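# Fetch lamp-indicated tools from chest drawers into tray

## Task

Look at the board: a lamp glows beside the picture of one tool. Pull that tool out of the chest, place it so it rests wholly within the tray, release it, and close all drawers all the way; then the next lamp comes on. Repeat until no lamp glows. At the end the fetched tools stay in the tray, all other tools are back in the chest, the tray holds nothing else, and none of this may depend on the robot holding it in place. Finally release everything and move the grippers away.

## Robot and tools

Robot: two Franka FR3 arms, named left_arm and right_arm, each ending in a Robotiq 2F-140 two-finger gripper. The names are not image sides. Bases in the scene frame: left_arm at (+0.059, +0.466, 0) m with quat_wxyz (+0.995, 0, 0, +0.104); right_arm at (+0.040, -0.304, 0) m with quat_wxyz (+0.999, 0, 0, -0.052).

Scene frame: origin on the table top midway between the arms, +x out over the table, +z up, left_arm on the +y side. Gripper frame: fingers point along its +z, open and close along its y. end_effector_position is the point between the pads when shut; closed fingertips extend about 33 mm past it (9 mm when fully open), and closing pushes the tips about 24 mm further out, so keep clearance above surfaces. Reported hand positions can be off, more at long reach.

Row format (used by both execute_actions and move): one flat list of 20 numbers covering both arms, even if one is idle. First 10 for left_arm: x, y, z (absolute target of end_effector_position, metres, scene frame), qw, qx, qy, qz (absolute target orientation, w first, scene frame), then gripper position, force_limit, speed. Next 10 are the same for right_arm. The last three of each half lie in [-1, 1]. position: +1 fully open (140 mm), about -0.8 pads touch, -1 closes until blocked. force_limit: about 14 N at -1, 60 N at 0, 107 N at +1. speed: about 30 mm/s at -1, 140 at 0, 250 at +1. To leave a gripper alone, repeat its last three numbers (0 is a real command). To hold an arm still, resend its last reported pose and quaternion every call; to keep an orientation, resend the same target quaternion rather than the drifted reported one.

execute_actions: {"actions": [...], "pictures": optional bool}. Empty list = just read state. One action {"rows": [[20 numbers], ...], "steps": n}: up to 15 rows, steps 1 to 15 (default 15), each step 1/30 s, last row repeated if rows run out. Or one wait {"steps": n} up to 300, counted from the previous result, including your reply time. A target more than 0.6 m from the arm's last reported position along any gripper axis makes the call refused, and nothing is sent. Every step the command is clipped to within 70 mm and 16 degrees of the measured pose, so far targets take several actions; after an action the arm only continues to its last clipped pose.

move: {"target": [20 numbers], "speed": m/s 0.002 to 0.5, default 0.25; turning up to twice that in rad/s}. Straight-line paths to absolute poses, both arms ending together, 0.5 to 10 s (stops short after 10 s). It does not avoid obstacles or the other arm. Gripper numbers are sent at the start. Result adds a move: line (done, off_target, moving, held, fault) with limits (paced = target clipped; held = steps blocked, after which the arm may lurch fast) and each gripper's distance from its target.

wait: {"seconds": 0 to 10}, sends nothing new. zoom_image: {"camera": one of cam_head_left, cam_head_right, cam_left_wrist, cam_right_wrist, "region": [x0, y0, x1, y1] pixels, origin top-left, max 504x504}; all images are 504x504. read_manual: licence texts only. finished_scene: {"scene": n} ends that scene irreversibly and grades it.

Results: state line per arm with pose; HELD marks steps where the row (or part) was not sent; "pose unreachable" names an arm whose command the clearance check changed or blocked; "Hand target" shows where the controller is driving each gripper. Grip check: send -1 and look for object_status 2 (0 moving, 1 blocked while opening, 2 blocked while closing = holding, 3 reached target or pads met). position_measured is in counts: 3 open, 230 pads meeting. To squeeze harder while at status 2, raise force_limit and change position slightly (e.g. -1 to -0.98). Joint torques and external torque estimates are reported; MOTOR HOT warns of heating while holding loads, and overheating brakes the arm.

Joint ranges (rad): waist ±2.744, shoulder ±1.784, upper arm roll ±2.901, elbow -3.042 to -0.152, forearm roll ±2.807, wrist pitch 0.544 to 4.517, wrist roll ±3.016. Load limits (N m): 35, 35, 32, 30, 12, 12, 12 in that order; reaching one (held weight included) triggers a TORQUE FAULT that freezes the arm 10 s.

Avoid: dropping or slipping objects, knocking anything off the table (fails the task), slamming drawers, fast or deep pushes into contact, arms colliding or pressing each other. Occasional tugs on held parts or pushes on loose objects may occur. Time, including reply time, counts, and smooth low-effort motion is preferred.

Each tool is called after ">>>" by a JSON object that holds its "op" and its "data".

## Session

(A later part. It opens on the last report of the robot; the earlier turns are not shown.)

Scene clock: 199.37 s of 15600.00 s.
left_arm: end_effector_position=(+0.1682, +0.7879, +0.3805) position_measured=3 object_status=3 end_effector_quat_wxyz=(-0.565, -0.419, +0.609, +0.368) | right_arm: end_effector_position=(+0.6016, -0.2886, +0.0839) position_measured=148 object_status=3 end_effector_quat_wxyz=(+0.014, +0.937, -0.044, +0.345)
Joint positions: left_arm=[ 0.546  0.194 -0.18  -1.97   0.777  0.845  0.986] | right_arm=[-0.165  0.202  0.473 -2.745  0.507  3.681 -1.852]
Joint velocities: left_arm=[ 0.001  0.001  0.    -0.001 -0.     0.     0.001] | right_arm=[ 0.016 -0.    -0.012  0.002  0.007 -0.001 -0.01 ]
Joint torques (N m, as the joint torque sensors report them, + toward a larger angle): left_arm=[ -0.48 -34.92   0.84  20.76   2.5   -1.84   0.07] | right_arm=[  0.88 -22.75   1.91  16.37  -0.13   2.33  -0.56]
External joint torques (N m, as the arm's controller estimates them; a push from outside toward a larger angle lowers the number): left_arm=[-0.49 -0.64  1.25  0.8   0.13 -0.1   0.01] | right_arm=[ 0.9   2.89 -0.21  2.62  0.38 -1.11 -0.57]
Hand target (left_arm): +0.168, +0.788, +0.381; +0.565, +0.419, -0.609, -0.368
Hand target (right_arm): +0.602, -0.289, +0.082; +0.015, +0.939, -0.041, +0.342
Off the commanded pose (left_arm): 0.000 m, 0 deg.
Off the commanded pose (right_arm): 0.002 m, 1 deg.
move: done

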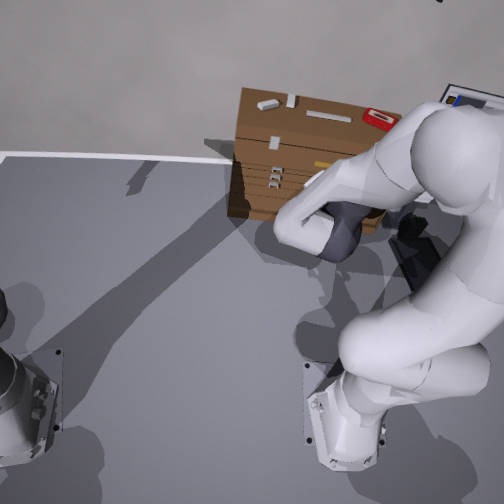

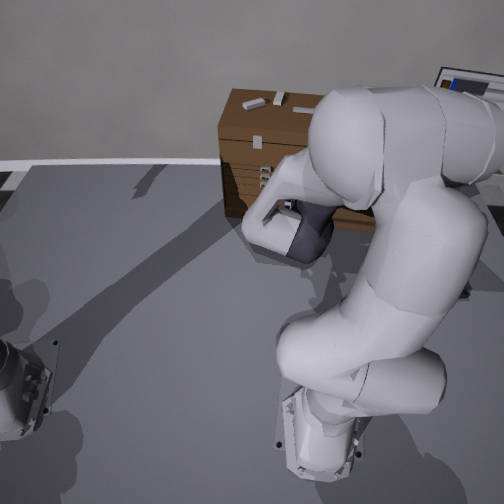

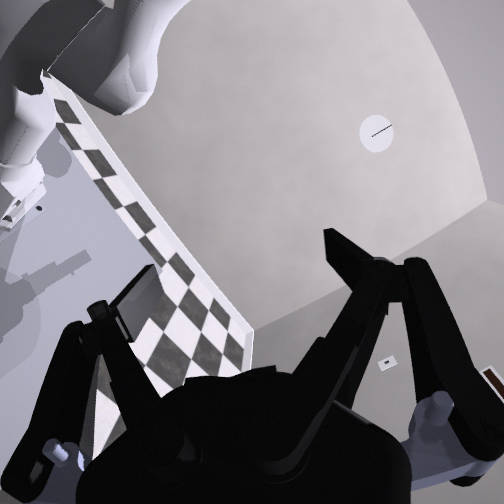

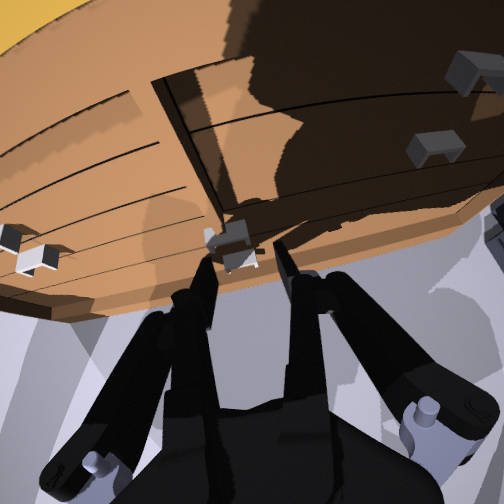

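>>> {"op": "move", "data": {"target": [0.1682,0.7879,0.3805,-0.565,-0.419,0.609,0.368,1,0,0,0.601,-0.286,0.085,0.015,0.939,-0.041,0.342,-0.15,-0.3,-0.3], "speed": 0.02}}

>>> {"op": "move", "data": {"target": [0.1682,0.7879,0.3805,-0.565,-0.419,0.609,0.368,1,0,0,0.601,-0.286,0.085,0.015,0.939,-0.041,0.342,-1,-0.3,-0.6], "speed": 0.02}}

>>> {"op": "move", "data": {"target": [0.1682,0.7879,0.3805,-0.565,-0.419,0.609,0.368,1,0,0,0.551,-0.282,0.085,0.015,0.939,-0.041,0.342,-1,-0.3,-0.6], "speed": 0.04}}

Scene clock: 209.23 s of 15600.00 s.
left_arm: end_effector_position=(+0.1682, +0.7879, +0.3805) position_measured=3 object_status=3 end_effector_quat_wxyz=(-0.565, -0.419, +0.609, +0.368) | right_arm: end_effector_position=(+0.6012, -0.2857, +0.0853) position_measured=148 object_status=3 end_effector_quat_wxyz=(+0.014, +0.938, -0.043, +0.343)
Joint positions: left_arm=[ 0.546  0.194 -0.18  -1.97   0.777  0.845  0.986] | right_arm=[-0.154  0.194  0.471 -2.744  0.521  3.671 -1.857]
Joint velocities: left_arm=[-0.001 -0.001  0.    -0.    -0.001 -0.001  0.   ] | right_arm=[ 0.006  0.    -0.007  0.001  0.007 -0.008 -0.003]
Joint torques (N m, as the joint torque sensors report them, + toward a larger angle): left_arm=[ -0.1  -34.94   0.35  20.74   2.5   -1.81   0.08] | right_arm=[  0.63 -26.17   1.63  14.9    0.29   2.76  -0.57]
External joint torques (N m, as the arm's controller estimates them; a push from outside toward a larger angle lowers the number): left_arm=[-0.17 -0.73  0.71  0.8   0.14 -0.07  0.02] | right_arm=[ 0.62 -0.63 -0.41  0.97  0.8  -0.67 -0.59]
Hand target (left_arm): +0.168, +0.788, +0.381; +0.565, +0.419, -0.609, -0.368
Hand target (right_arm): +0.601, -0.286, +0.085; +0.015, +0.939, -0.041, +0.342
Off the commanded pose (left_arm): 0.000 m, 0 deg.
Off the commanded pose (right_arm): 0.000 m, 0 deg.
After step 90, 6.17 s passed at rest.
move: done

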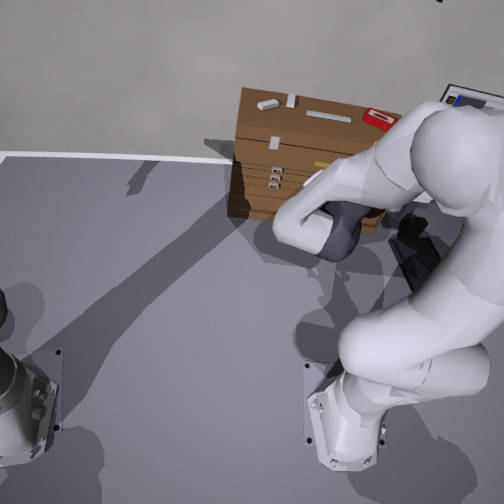

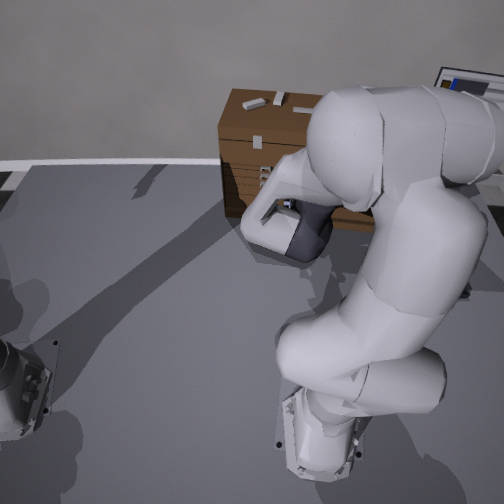

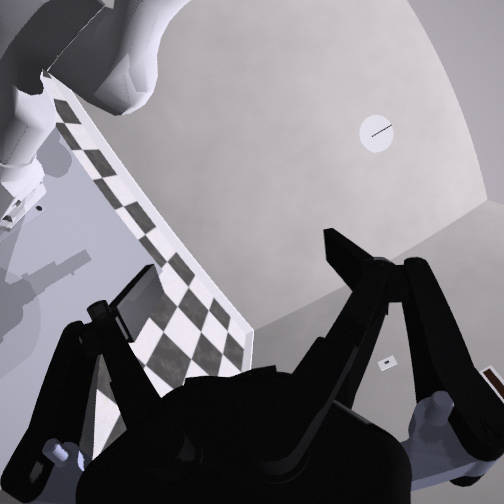

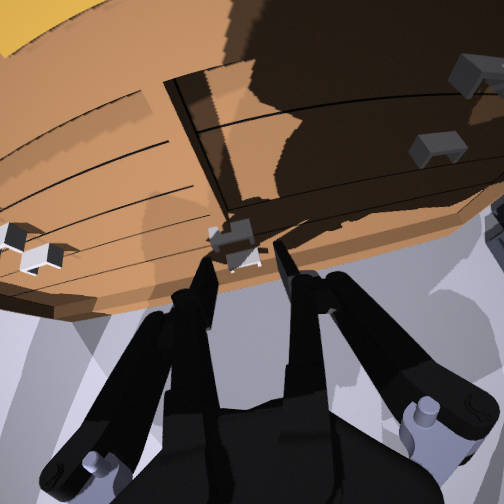

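Scene clock: 209.93 s of 15600.00 s.
left_arm: end_effector_position=(+0.1682, +0.7879, +0.3805) position_measured=3 object_status=3 end_effector_quat_wxyz=(-0.565, -0.419, +0.609, +0.368) | right_arm: end_effector_position=(+0.6003, -0.2851, +0.0845) position_measured=192 object_status=2 end_effector_quat_wxyz=(+0.014, +0.939, -0.042, +0.342)
Joint positions: left_arm=[ 0.546  0.194 -0.18  -1.97   0.777  0.845  0.986] | right_arm=[-0.151  0.194  0.469 -2.745  0.521  3.669 -1.857]
Joint velocities: left_arm=[-0.001 -0.     0.001  0.     0.     0.001  0.001] | right_arm=[ 0.004 -0.001 -0.003 -0.     0.002 -0.001  0.001]
Joint torques (N m, as the joint torque sensors report them, + toward a larger angle): left_arm=[ -0.34 -35.16  -0.01  20.56   2.51  -1.84   0.06] | right_arm=[  0.08 -25.91   1.22  15.34   0.19   2.77  -0.48]
External joint torques (N m, as the arm's controller estimates them; a push from outside toward a larger angle lowers the number): left_arm=[-0.3  -0.85  0.45  0.58  0.14 -0.1   0.  ] | right_arm=[ 0.06 -0.38 -0.82  1.47  0.7  -0.67 -0.5 ]
Hand target (left_arm): +0.168, +0.788, +0.381; +0.565, +0.419, -0.609, -0.368
Hand target (right_arm): +0.601, -0.286, +0.085; +0.015, +0.939, -0.041, +0.342
Off the commanded pose (left_arm): 0.000 m, 0 deg.
Off the commanded pose (right_arm): 0.001 m, 0 deg.
move: done

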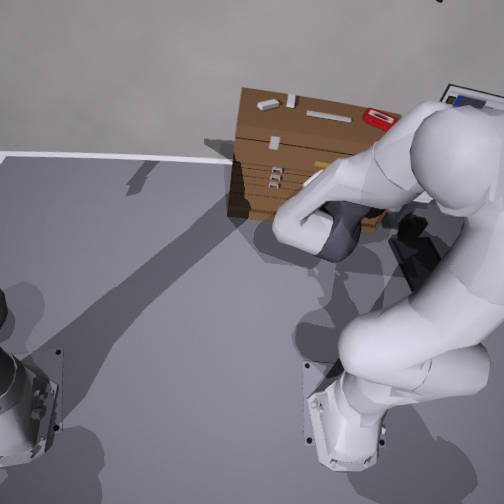

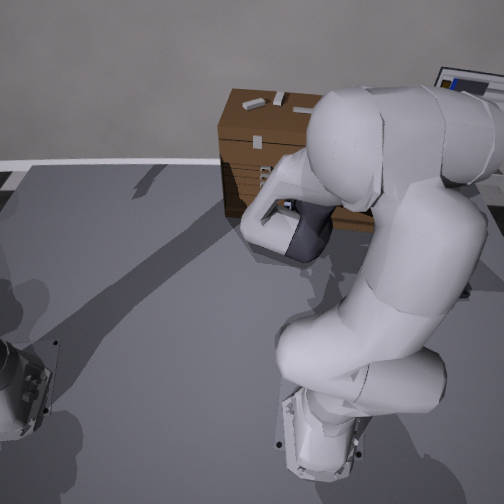

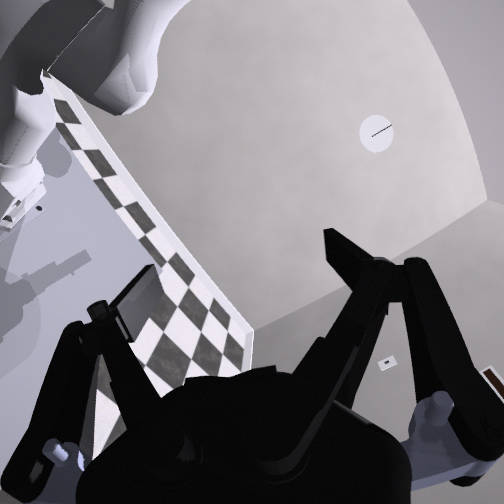

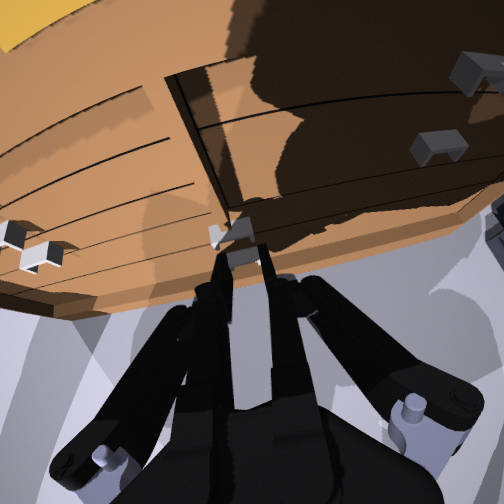

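Scene clock: 211.47 s of 15600.00 s.
left_arm: end_effector_position=(+0.1682, +0.7879, +0.3805) position_measured=3 object_status=3 end_effector_quat_wxyz=(-0.565, -0.419, +0.609, +0.368) | right_arm: end_effector_position=(+0.5519, -0.2797, +0.0845) position_measured=192 object_status=2 end_effector_quat_wxyz=(+0.015, +0.939, -0.038, +0.340)
Joint positions: left_arm=[ 0.546  0.194 -0.18  -1.97   0.777  0.845  0.986] | right_arm=[-0.176  0.105  0.524 -2.896  0.47   3.714 -1.759]
Joint velocities: left_arm=[ 0.    -0.001  0.    -0.001 -0.001  0.    -0.   ] | right_arm=[-0.004 -0.002 -0.001 -0.006 -0.013  0.005  0.03 ]
Joint torques (N m, as the joint torque sensors report them, + toward a larger angle): left_arm=[ -0.15 -34.95   0.39  20.73   2.51  -1.78   0.01] | right_arm=[ -2.26 -22.2    1.71  10.25  -0.95   3.93  -0.17]
External joint torques (N m, as the arm's controller estimates them; a push from outside toward a larger angle lowers the number): left_arm=[-0.18 -0.57  0.8   0.72  0.14 -0.04 -0.04] | right_arm=[-2.27 -1.12  0.63 -2.42 -0.65  0.45 -0.2 ]
Hand target (left_arm): +0.168, +0.788, +0.381; +0.565, +0.419, -0.609, -0.368
Hand target (right_arm): +0.551, -0.281, +0.085; +0.015, +0.939, -0.042, +0.341
Off the commanded pose (left_arm): 0.000 m, 0 deg.
Off the commanded pose (right_arm): 0.003 m, 0 deg.
move: done

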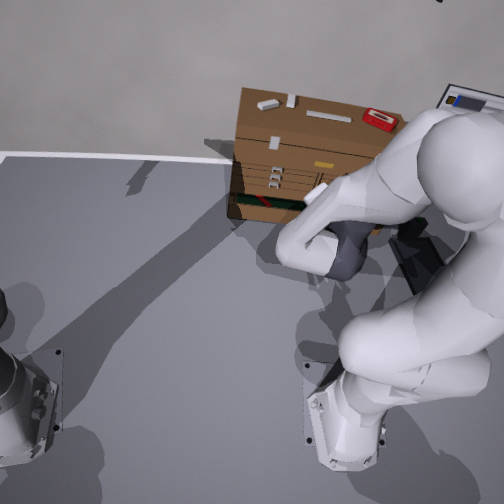

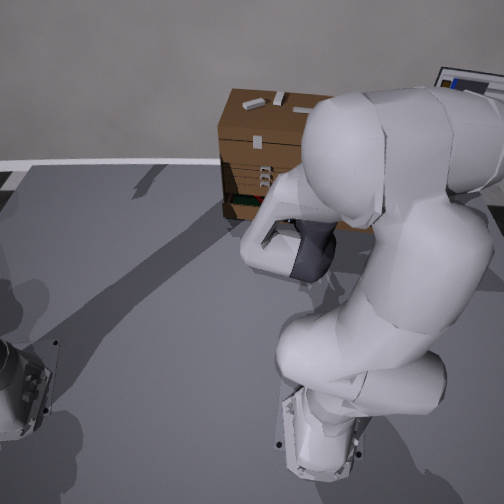

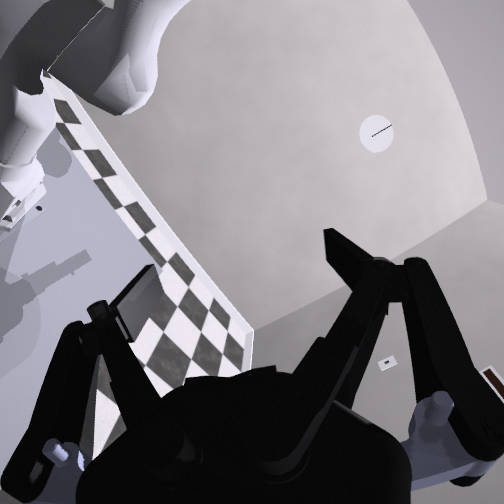

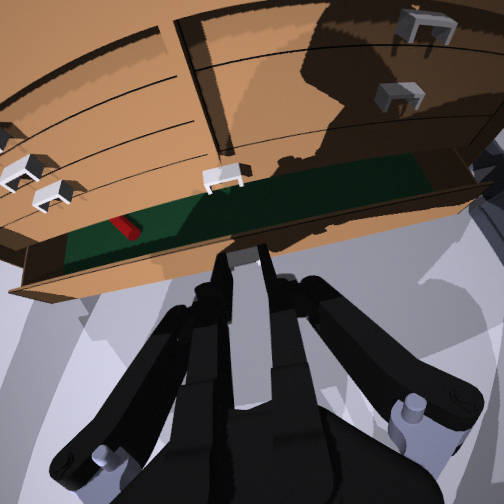

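>>> {"op": "move", "data": {"target": [0.1682,0.7879,0.3805,-0.565,-0.419,0.609,0.368,1,0,0,0.54,-0.280,0.085,0.015,0.939,-0.041,0.342,-1,-0.3,-0.6], "speed": 0.03}}

>>> {"op": "move", "data": {"target": [0.1682,0.7879,0.3805,-0.565,-0.419,0.609,0.368,1,0,0,0.54,-0.280,0.085,0.015,0.939,-0.041,0.342,-0.15,-0.3,-0.3], "speed": 0.03}}

>>> {"op": "move", "data": {"target": [0.1682,0.7879,0.3805,-0.565,-0.419,0.609,0.368,1,0,0,0.549,-0.282,0.090,0.004,0.995,-0.043,0.087,-0.15,-0.3,-0.3], "speed": 0.1}}

>>> {"op": "move", "data": {"target": [0.1682,0.7879,0.3805,-0.565,-0.419,0.609,0.368,1,0,0,0.549,-0.282,0.090,0.004,0.995,-0.043,0.087,-0.15,-0.3,-0.3], "speed": 0.03}}

>>> {"op": "move", "data": {"target": [0.1682,0.7879,0.3805,-0.565,-0.419,0.609,0.368,1,0,0,0.549,-0.282,0.090,0.004,0.995,-0.043,0.087,-1,-0.3,-0.6], "speed": 0.03}}

>>> {"op": "move", "data": {"target": [0.1682,0.7879,0.3805,-0.565,-0.419,0.609,0.368,1,0,0,0.462,-0.274,0.090,0.004,0.995,-0.043,0.087,-1,-0.3,-0.6], "speed": 0.04}}

Scene clock: 232.83 s of 15600.00 s.
left_arm: end_effector_position=(+0.1682, +0.7879, +0.3805) position_measured=3 object_status=3 end_effector_quat_wxyz=(-0.565, -0.419, +0.609, +0.368) | right_arm: end_effector_position=(+0.5411, -0.2785, +0.0845) position_measured=192 object_status=2 end_effector_quat_wxyz=(+0.015, +0.939, -0.038, +0.341)
Joint positions: left_arm=[ 0.546  0.194 -0.18  -1.97   0.777  0.845  0.986] | right_arm=[-0.177  0.085  0.532 -2.93   0.457  3.726 -1.73 ]
Joint velocities: left_arm=[ 0.     0.001  0.    -0.    -0.001 -0.    -0.   ] | right_arm=[-0.001 -0.002 -0.001 -0.006 -0.005  0.005  0.021]
Joint torques (N m, as the joint torque sensors report them, + toward a larger angle): left_arm=[ -0.46 -35.11   0.27  20.71   2.49  -1.76   0.06] | right_arm=[ -1.59 -21.27   1.43   9.18  -0.82   3.93  -0.22]
External joint torques (N m, as the arm's controller estimates them; a push from outside toward a larger angle lowers the number): left_arm=[-0.5  -0.83  0.66  0.74  0.12 -0.02  0.  ] | right_arm=[-1.54 -1.2   0.61 -3.1  -0.58  0.45 -0.24]
Hand target (left_arm): +0.168, +0.788, +0.381; +0.565, +0.419, -0.609, -0.368
Hand target (right_arm): +0.540, -0.280, +0.085; +0.015, +0.939, -0.041, +0.342
Off the commanded pose (left_arm): 0.000 m, 0 deg.
Off the commanded pose (right_arm): 0.002 m, 0 deg.
After step 90, 17.63 s passed at rest.
move: done

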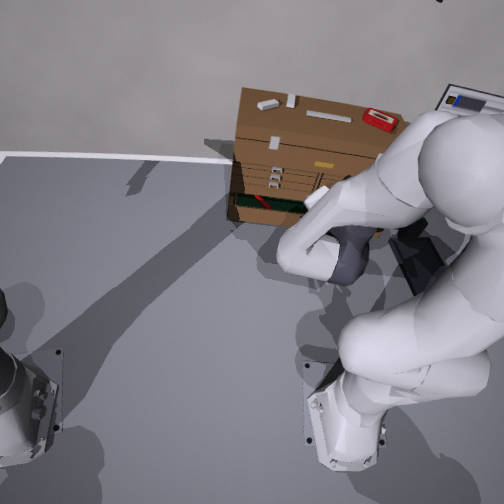

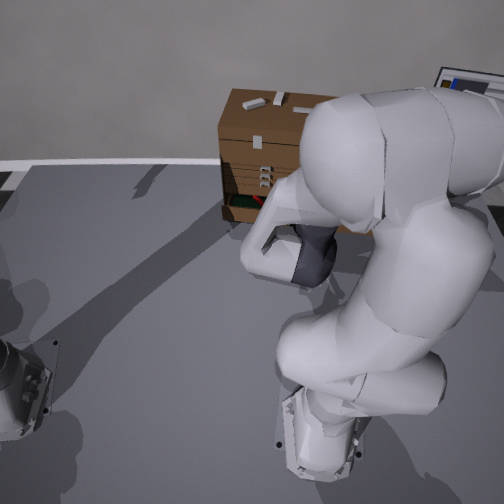

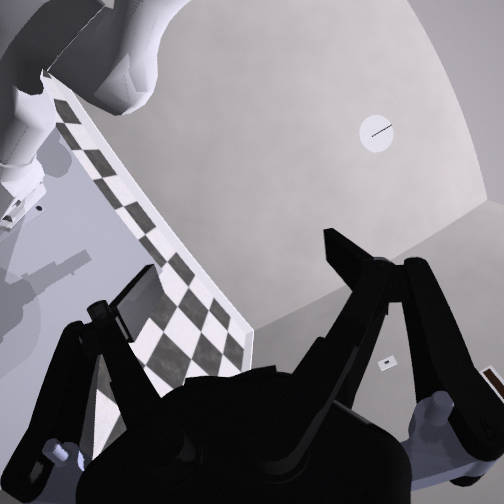

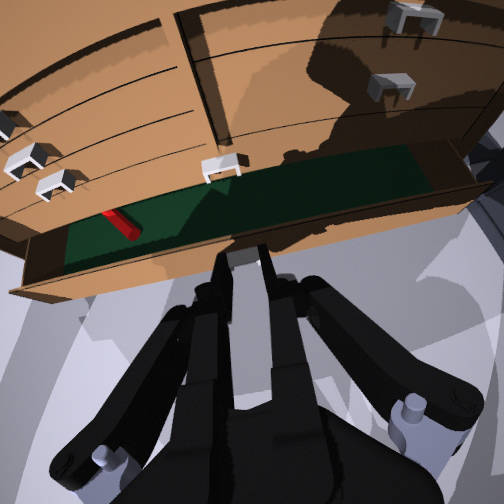

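Scene clock: 233.53 s of 15600.00 s.
left_arm: end_effector_position=(+0.1682, +0.7879, +0.3805) position_measured=3 object_status=3 end_effector_quat_wxyz=(-0.565, -0.419, +0.609, +0.368) | right_arm: end_effector_position=(+0.5393, -0.2794, +0.0834) position_measured=148 object_status=3 end_effector_quat_wxyz=(+0.016, +0.940, -0.039, +0.339)
Joint positions: left_arm=[ 0.546  0.194 -0.18  -1.97   0.777  0.845  0.986] | right_arm=[-0.178  0.085  0.533 -2.934  0.456  3.727 -1.73 ]
Joint velocities: left_arm=[ 0.     0.    -0.     0.001 -0.    -0.001  0.001] | right_arm=[-0.002 -0.001  0.001  0.002 -0.001  0.001 -0.   ]
Joint torques (N m, as the joint torque sensors report them, + toward a larger angle): left_arm=[ -0.34 -35.18   0.46  21.     2.56  -1.85   0.04] | right_arm=[ -1.8  -21.27   1.6   11.49  -1.25   3.99   0.26]
External joint torques (N m, as the arm's controller estimates them; a push from outside toward a larger angle lowers the number): left_arm=[-0.26 -0.93  0.96  1.04  0.2  -0.12 -0.02] | right_arm=[-1.78 -1.28  0.76 -0.73 -1.    0.52  0.24]
Hand target (left_arm): +0.168, +0.788, +0.381; +0.565, +0.419, -0.609, -0.368
Hand target (right_arm): +0.540, -0.280, +0.085; +0.015, +0.939, -0.041, +0.342
Off the commanded pose (left_arm): 0.000 m, 0 deg.
Off the commanded pose (right_arm): 0.002 m, 0 deg.
move: done

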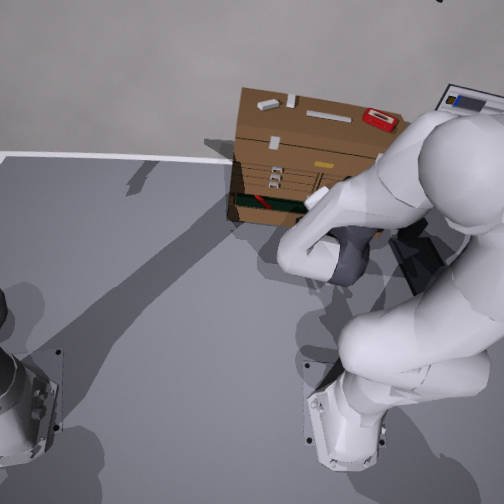

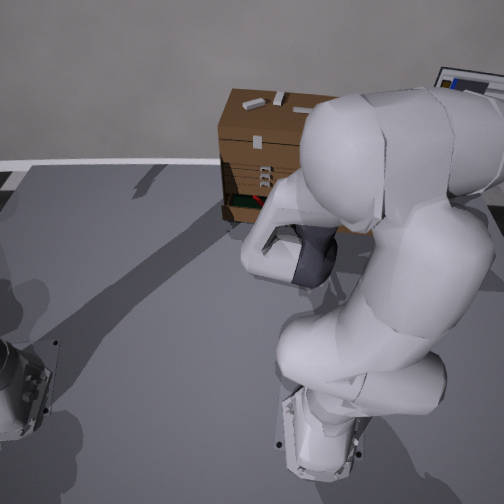

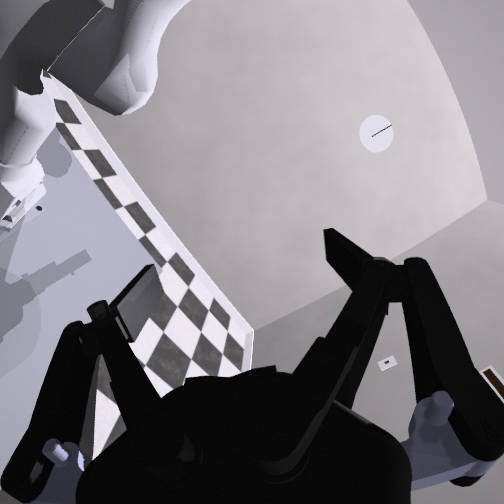

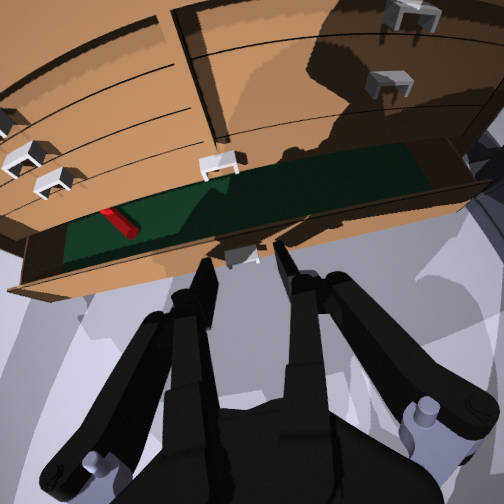

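Scene clock: 236.80 s of 15600.00 s.
left_arm: end_effector_position=(+0.1682, +0.7879, +0.3805) position_measured=3 object_status=3 end_effector_quat_wxyz=(-0.565, -0.419, +0.609, +0.368) | right_arm: end_effector_position=(+0.5480, -0.2869, +0.0928) position_measured=148 object_status=3 end_effector_quat_wxyz=(+0.004, +0.995, -0.036, +0.090)
Joint positions: left_arm=[ 0.546  0.194 -0.18  -1.97   0.777  0.845  0.986] | right_arm=[-0.9   -0.07   1.058 -2.544  0.08   2.688 -1.51 ]
Joint velocities: left_arm=[ 0.     0.001 -0.    -0.001  0.    -0.001  0.001] | right_arm=[-0.011  0.     0.013  0.003 -0.009 -0.014  0.038]
Joint torques (N m, as the joint torque sensors report them, + toward a larger angle): left_arm=[ -0.44 -34.73   0.18  20.48   2.44  -1.79   0.01] | right_arm=[ -1.26 -10.4   -0.19  21.98  -0.44   2.36   0.29]
External joint torques (N m, as the arm's controller estimates them; a push from outside toward a larger angle lowers the number): left_arm=[-0.5  -0.52  0.54  0.56  0.08 -0.05 -0.05] | right_arm=[-1.25  1.05  1.53  1.78 -0.98 -0.57  0.29]
Hand target (left_arm): +0.168, +0.788, +0.381; +0.565, +0.419, -0.609, -0.368
Hand target (right_arm): +0.547, -0.287, +0.092; +0.004, +0.995, -0.043, +0.087
Off the commanded pose (left_arm): 0.000 m, 0 deg.
Off the commanded pose (right_arm): 0.006 m, 1 deg.
move: off_target (right_arm)

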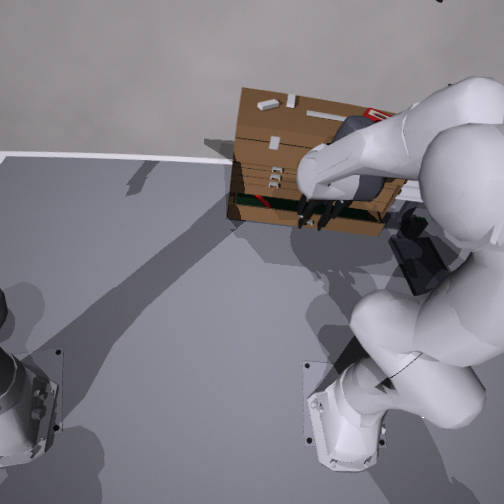

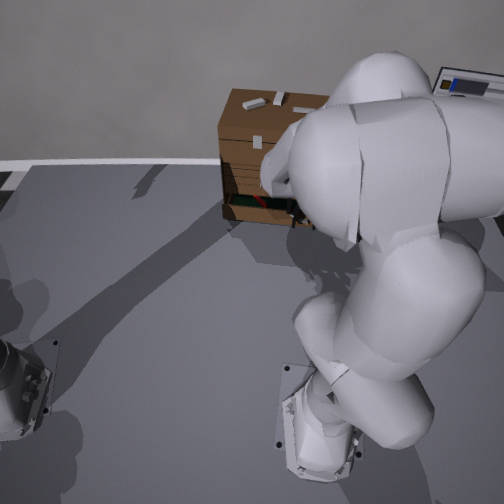

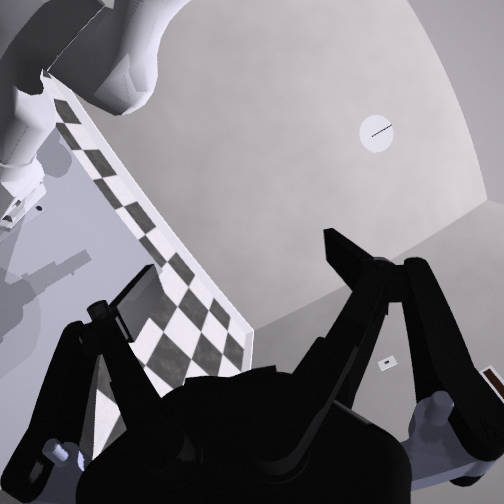

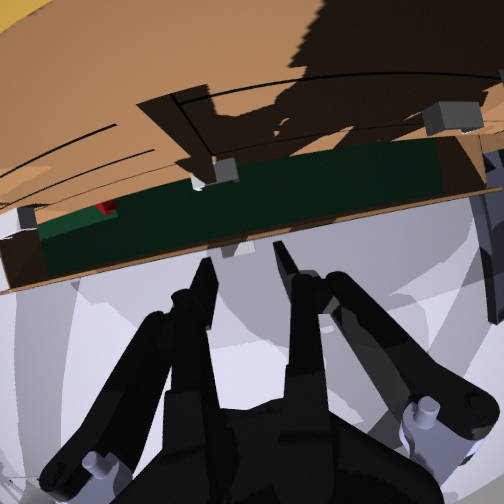

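Scene clock: 237.50 s of 15600.00 s.
left_arm: end_effector_position=(+0.1682, +0.7879, +0.3805) position_measured=3 object_status=3 end_effector_quat_wxyz=(-0.565, -0.419, +0.609, +0.368) | right_arm: end_effector_position=(+0.5489, -0.2822, +0.0901) position_measured=148 object_status=3 end_effector_quat_wxyz=(+0.004, +0.996, -0.035, +0.088)
Joint positions: left_arm=[ 0.546  0.194 -0.18  -1.97   0.777  0.845  0.986] | right_arm=[-0.912 -0.05   1.076 -2.538  0.042  2.688 -1.476]
Joint velocities: left_arm=[ 0.001  0.001  0.001  0.     0.     0.    -0.   ] | right_arm=[-0.01   0.005  0.01   0.005 -0.023 -0.001  0.044]
Joint torques (N m, as the joint torque sensors report them, + toward a larger angle): left_arm=[  0.09 -35.65   0.6   20.59   2.47  -1.78   0.06] | right_arm=[ -1.55 -10.55   0.3   21.01  -0.39   2.56   0.26]
External joint torques (N m, as the arm's controller estimates them; a push from outside toward a larger angle lowers the number): left_arm=[-0.01 -1.35  0.94  0.59  0.09 -0.03  0.  ] | right_arm=[-1.51  0.85  1.56  0.88 -0.93 -0.36  0.25]
Hand target (left_arm): +0.168, +0.788, +0.381; +0.565, +0.419, -0.609, -0.368
Hand target (right_arm): +0.549, -0.282, +0.090; +0.004, +0.995, -0.043, +0.087
Off the commanded pose (left_arm): 0.000 m, 0 deg.
Off the commanded pose (right_arm): 0.000 m, 1 deg.
move: done

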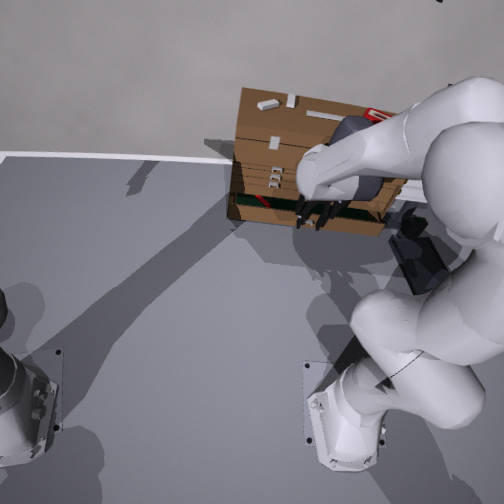

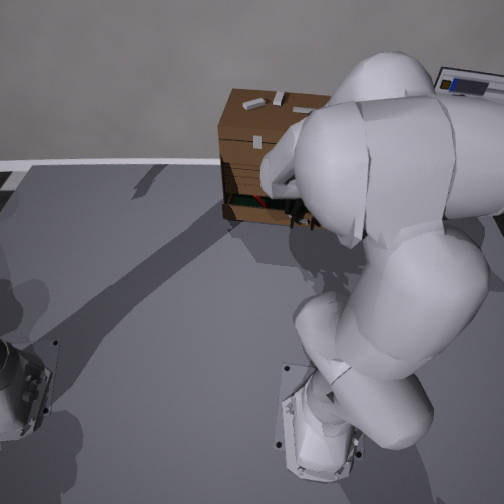

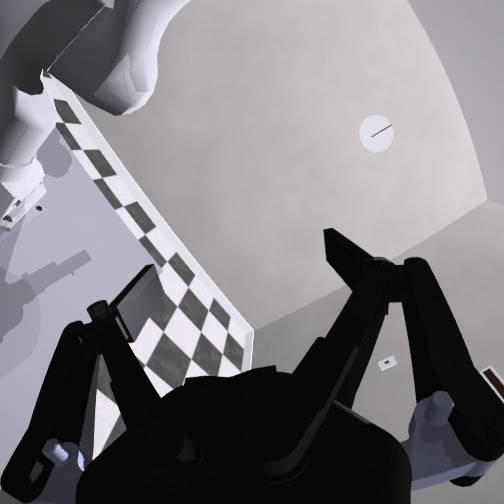

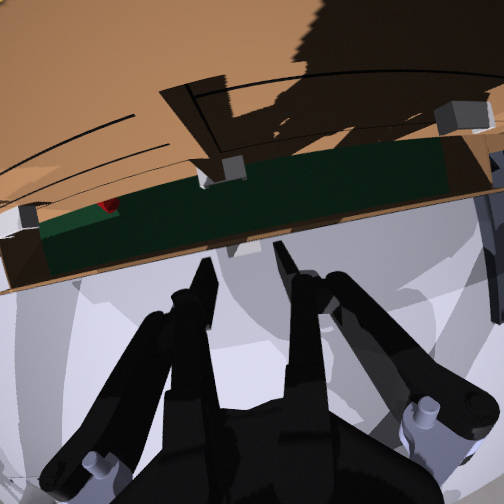

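Scene clock: 238.20 s of 15600.00 s.
left_arm: end_effector_position=(+0.1682, +0.7879, +0.3805) position_measured=3 object_status=3 end_effector_quat_wxyz=(-0.565, -0.419, +0.609, +0.368) | right_arm: end_effector_position=(+0.5491, -0.2844, +0.0903) position_measured=193 object_status=2 end_effector_quat_wxyz=(+0.005, +0.995, -0.040, +0.088)
Joint positions: left_arm=[ 0.546  0.194 -0.18  -1.97   0.777  0.845  0.986] | right_arm=[-0.916 -0.05   1.075 -2.537  0.04   2.687 -1.466]
Joint velocities: left_arm=[-0.     0.    -0.001 -0.001 -0.001 -0.     0.   ] | right_arm=[ 0.     0.002  0.001 -0.    -0.005  0.     0.01 ]
Joint torques (N m, as the joint torque sensors report them, + toward a larger angle): left_arm=[ -0.02 -34.85   0.49  20.54   2.54  -1.85   0.04] | right_arm=[-0.21 -9.79  2.39 20.74 -0.16  2.62  0.41]
External joint torques (N m, as the arm's controller estimates them; a push from outside toward a larger angle lowers the number): left_arm=[ 0.09 -0.52  1.02  0.56  0.18 -0.11 -0.02] | right_arm=[-0.19  1.55  3.64  0.66 -0.7  -0.29  0.41]
Hand target (left_arm): +0.168, +0.788, +0.381; +0.565, +0.419, -0.609, -0.368
Hand target (right_arm): +0.549, -0.282, +0.090; +0.004, +0.995, -0.043, +0.087
Off the commanded pose (left_arm): 0.000 m, 0 deg.
Off the commanded pose (right_arm): 0.002 m, 0 deg.
move: done

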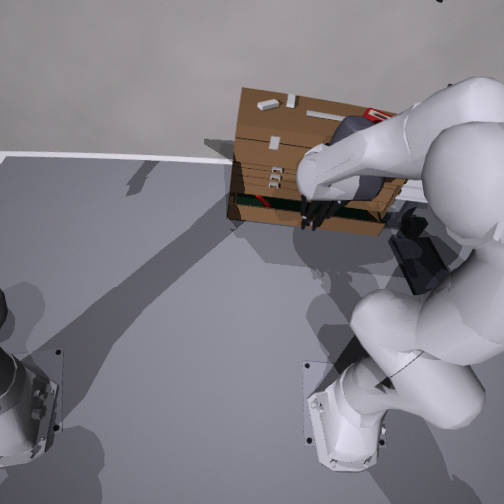

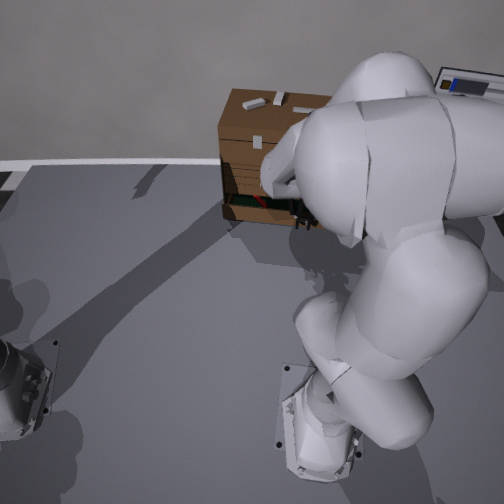

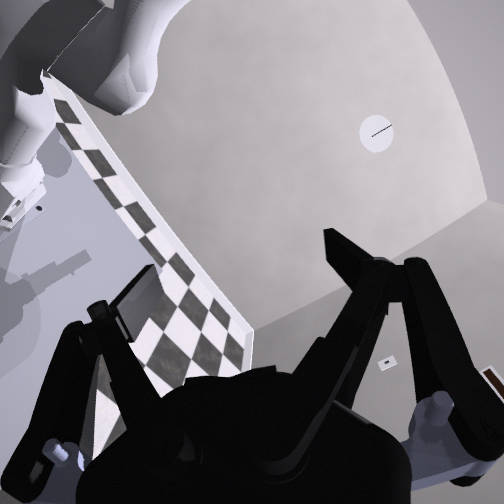

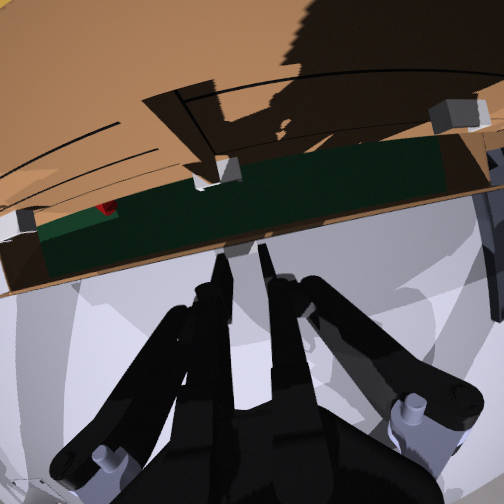

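Scene clock: 240.70 s of 15600.00 s.
left_arm: end_effector_position=(+0.1682, +0.7879, +0.3805) position_measured=3 object_status=3 end_effector_quat_wxyz=(-0.565, -0.419, +0.609, +0.368) | right_arm: end_effector_position=(+0.4645, -0.2726, +0.0908) position_measured=193 object_status=2 end_effector_quat_wxyz=(+0.003, +0.995, -0.045, +0.090)
Joint positions: left_arm=[ 0.546  0.194 -0.18  -1.97   0.777  0.845  0.986] | right_arm=[-0.516 -0.348  0.797 -2.785  0.463  2.673 -1.713]
Joint velocities: left_arm=[-0.     0.     0.001 -0.     0.     0.001  0.   ] | right_arm=[ 0.022 -0.001 -0.025 -0.005  0.002 -0.    -0.01 ]
Joint torques (N m, as the joint torque sensors report them, + toward a larger angle): left_arm=[  0.3  -34.75   0.39  20.57   2.49  -1.8    0.05] | right_arm=[  1.61 -11.96  -5.18  18.99   1.42   1.66  -0.32]
External joint torques (N m, as the arm's controller estimates them; a push from outside toward a larger angle lowers the number): left_arm=[ 0.21 -0.44  0.73  0.6   0.12 -0.05 -0.01] | right_arm=[ 1.61 -1.76  0.49 -0.39  0.93 -1.26 -0.33]
Hand target (left_arm): +0.168, +0.788, +0.381; +0.565, +0.419, -0.609, -0.368
Hand target (right_arm): +0.462, -0.270, +0.091; +0.001, +0.995, -0.043, +0.087
Off the commanded pose (left_arm): 0.000 m, 0 deg.
Off the commanded pose (right_arm): 0.003 m, 0 deg.
move: done

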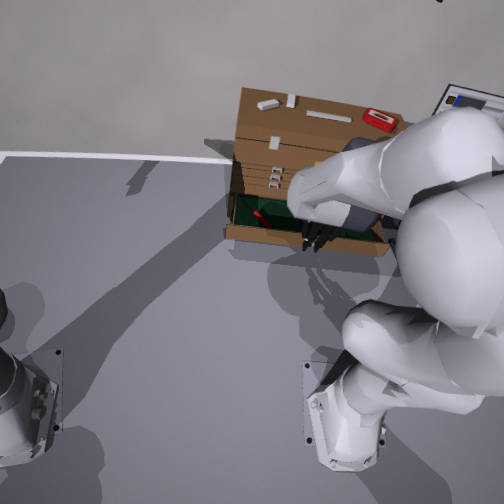

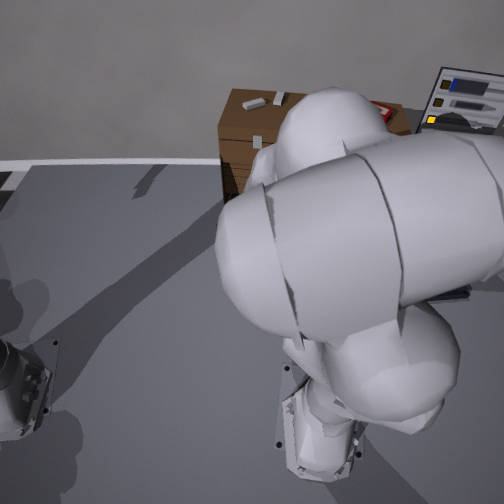

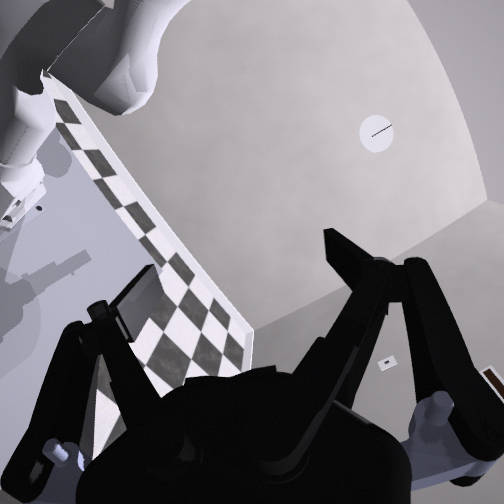

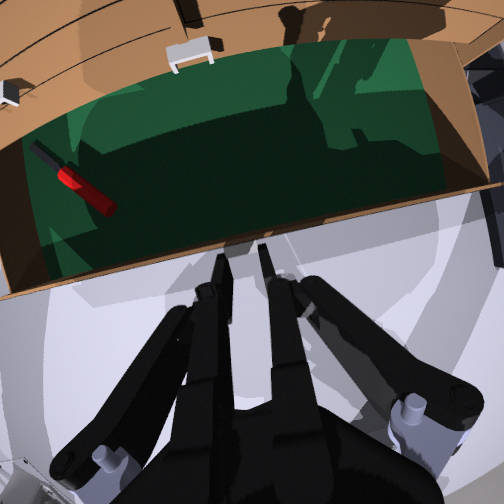

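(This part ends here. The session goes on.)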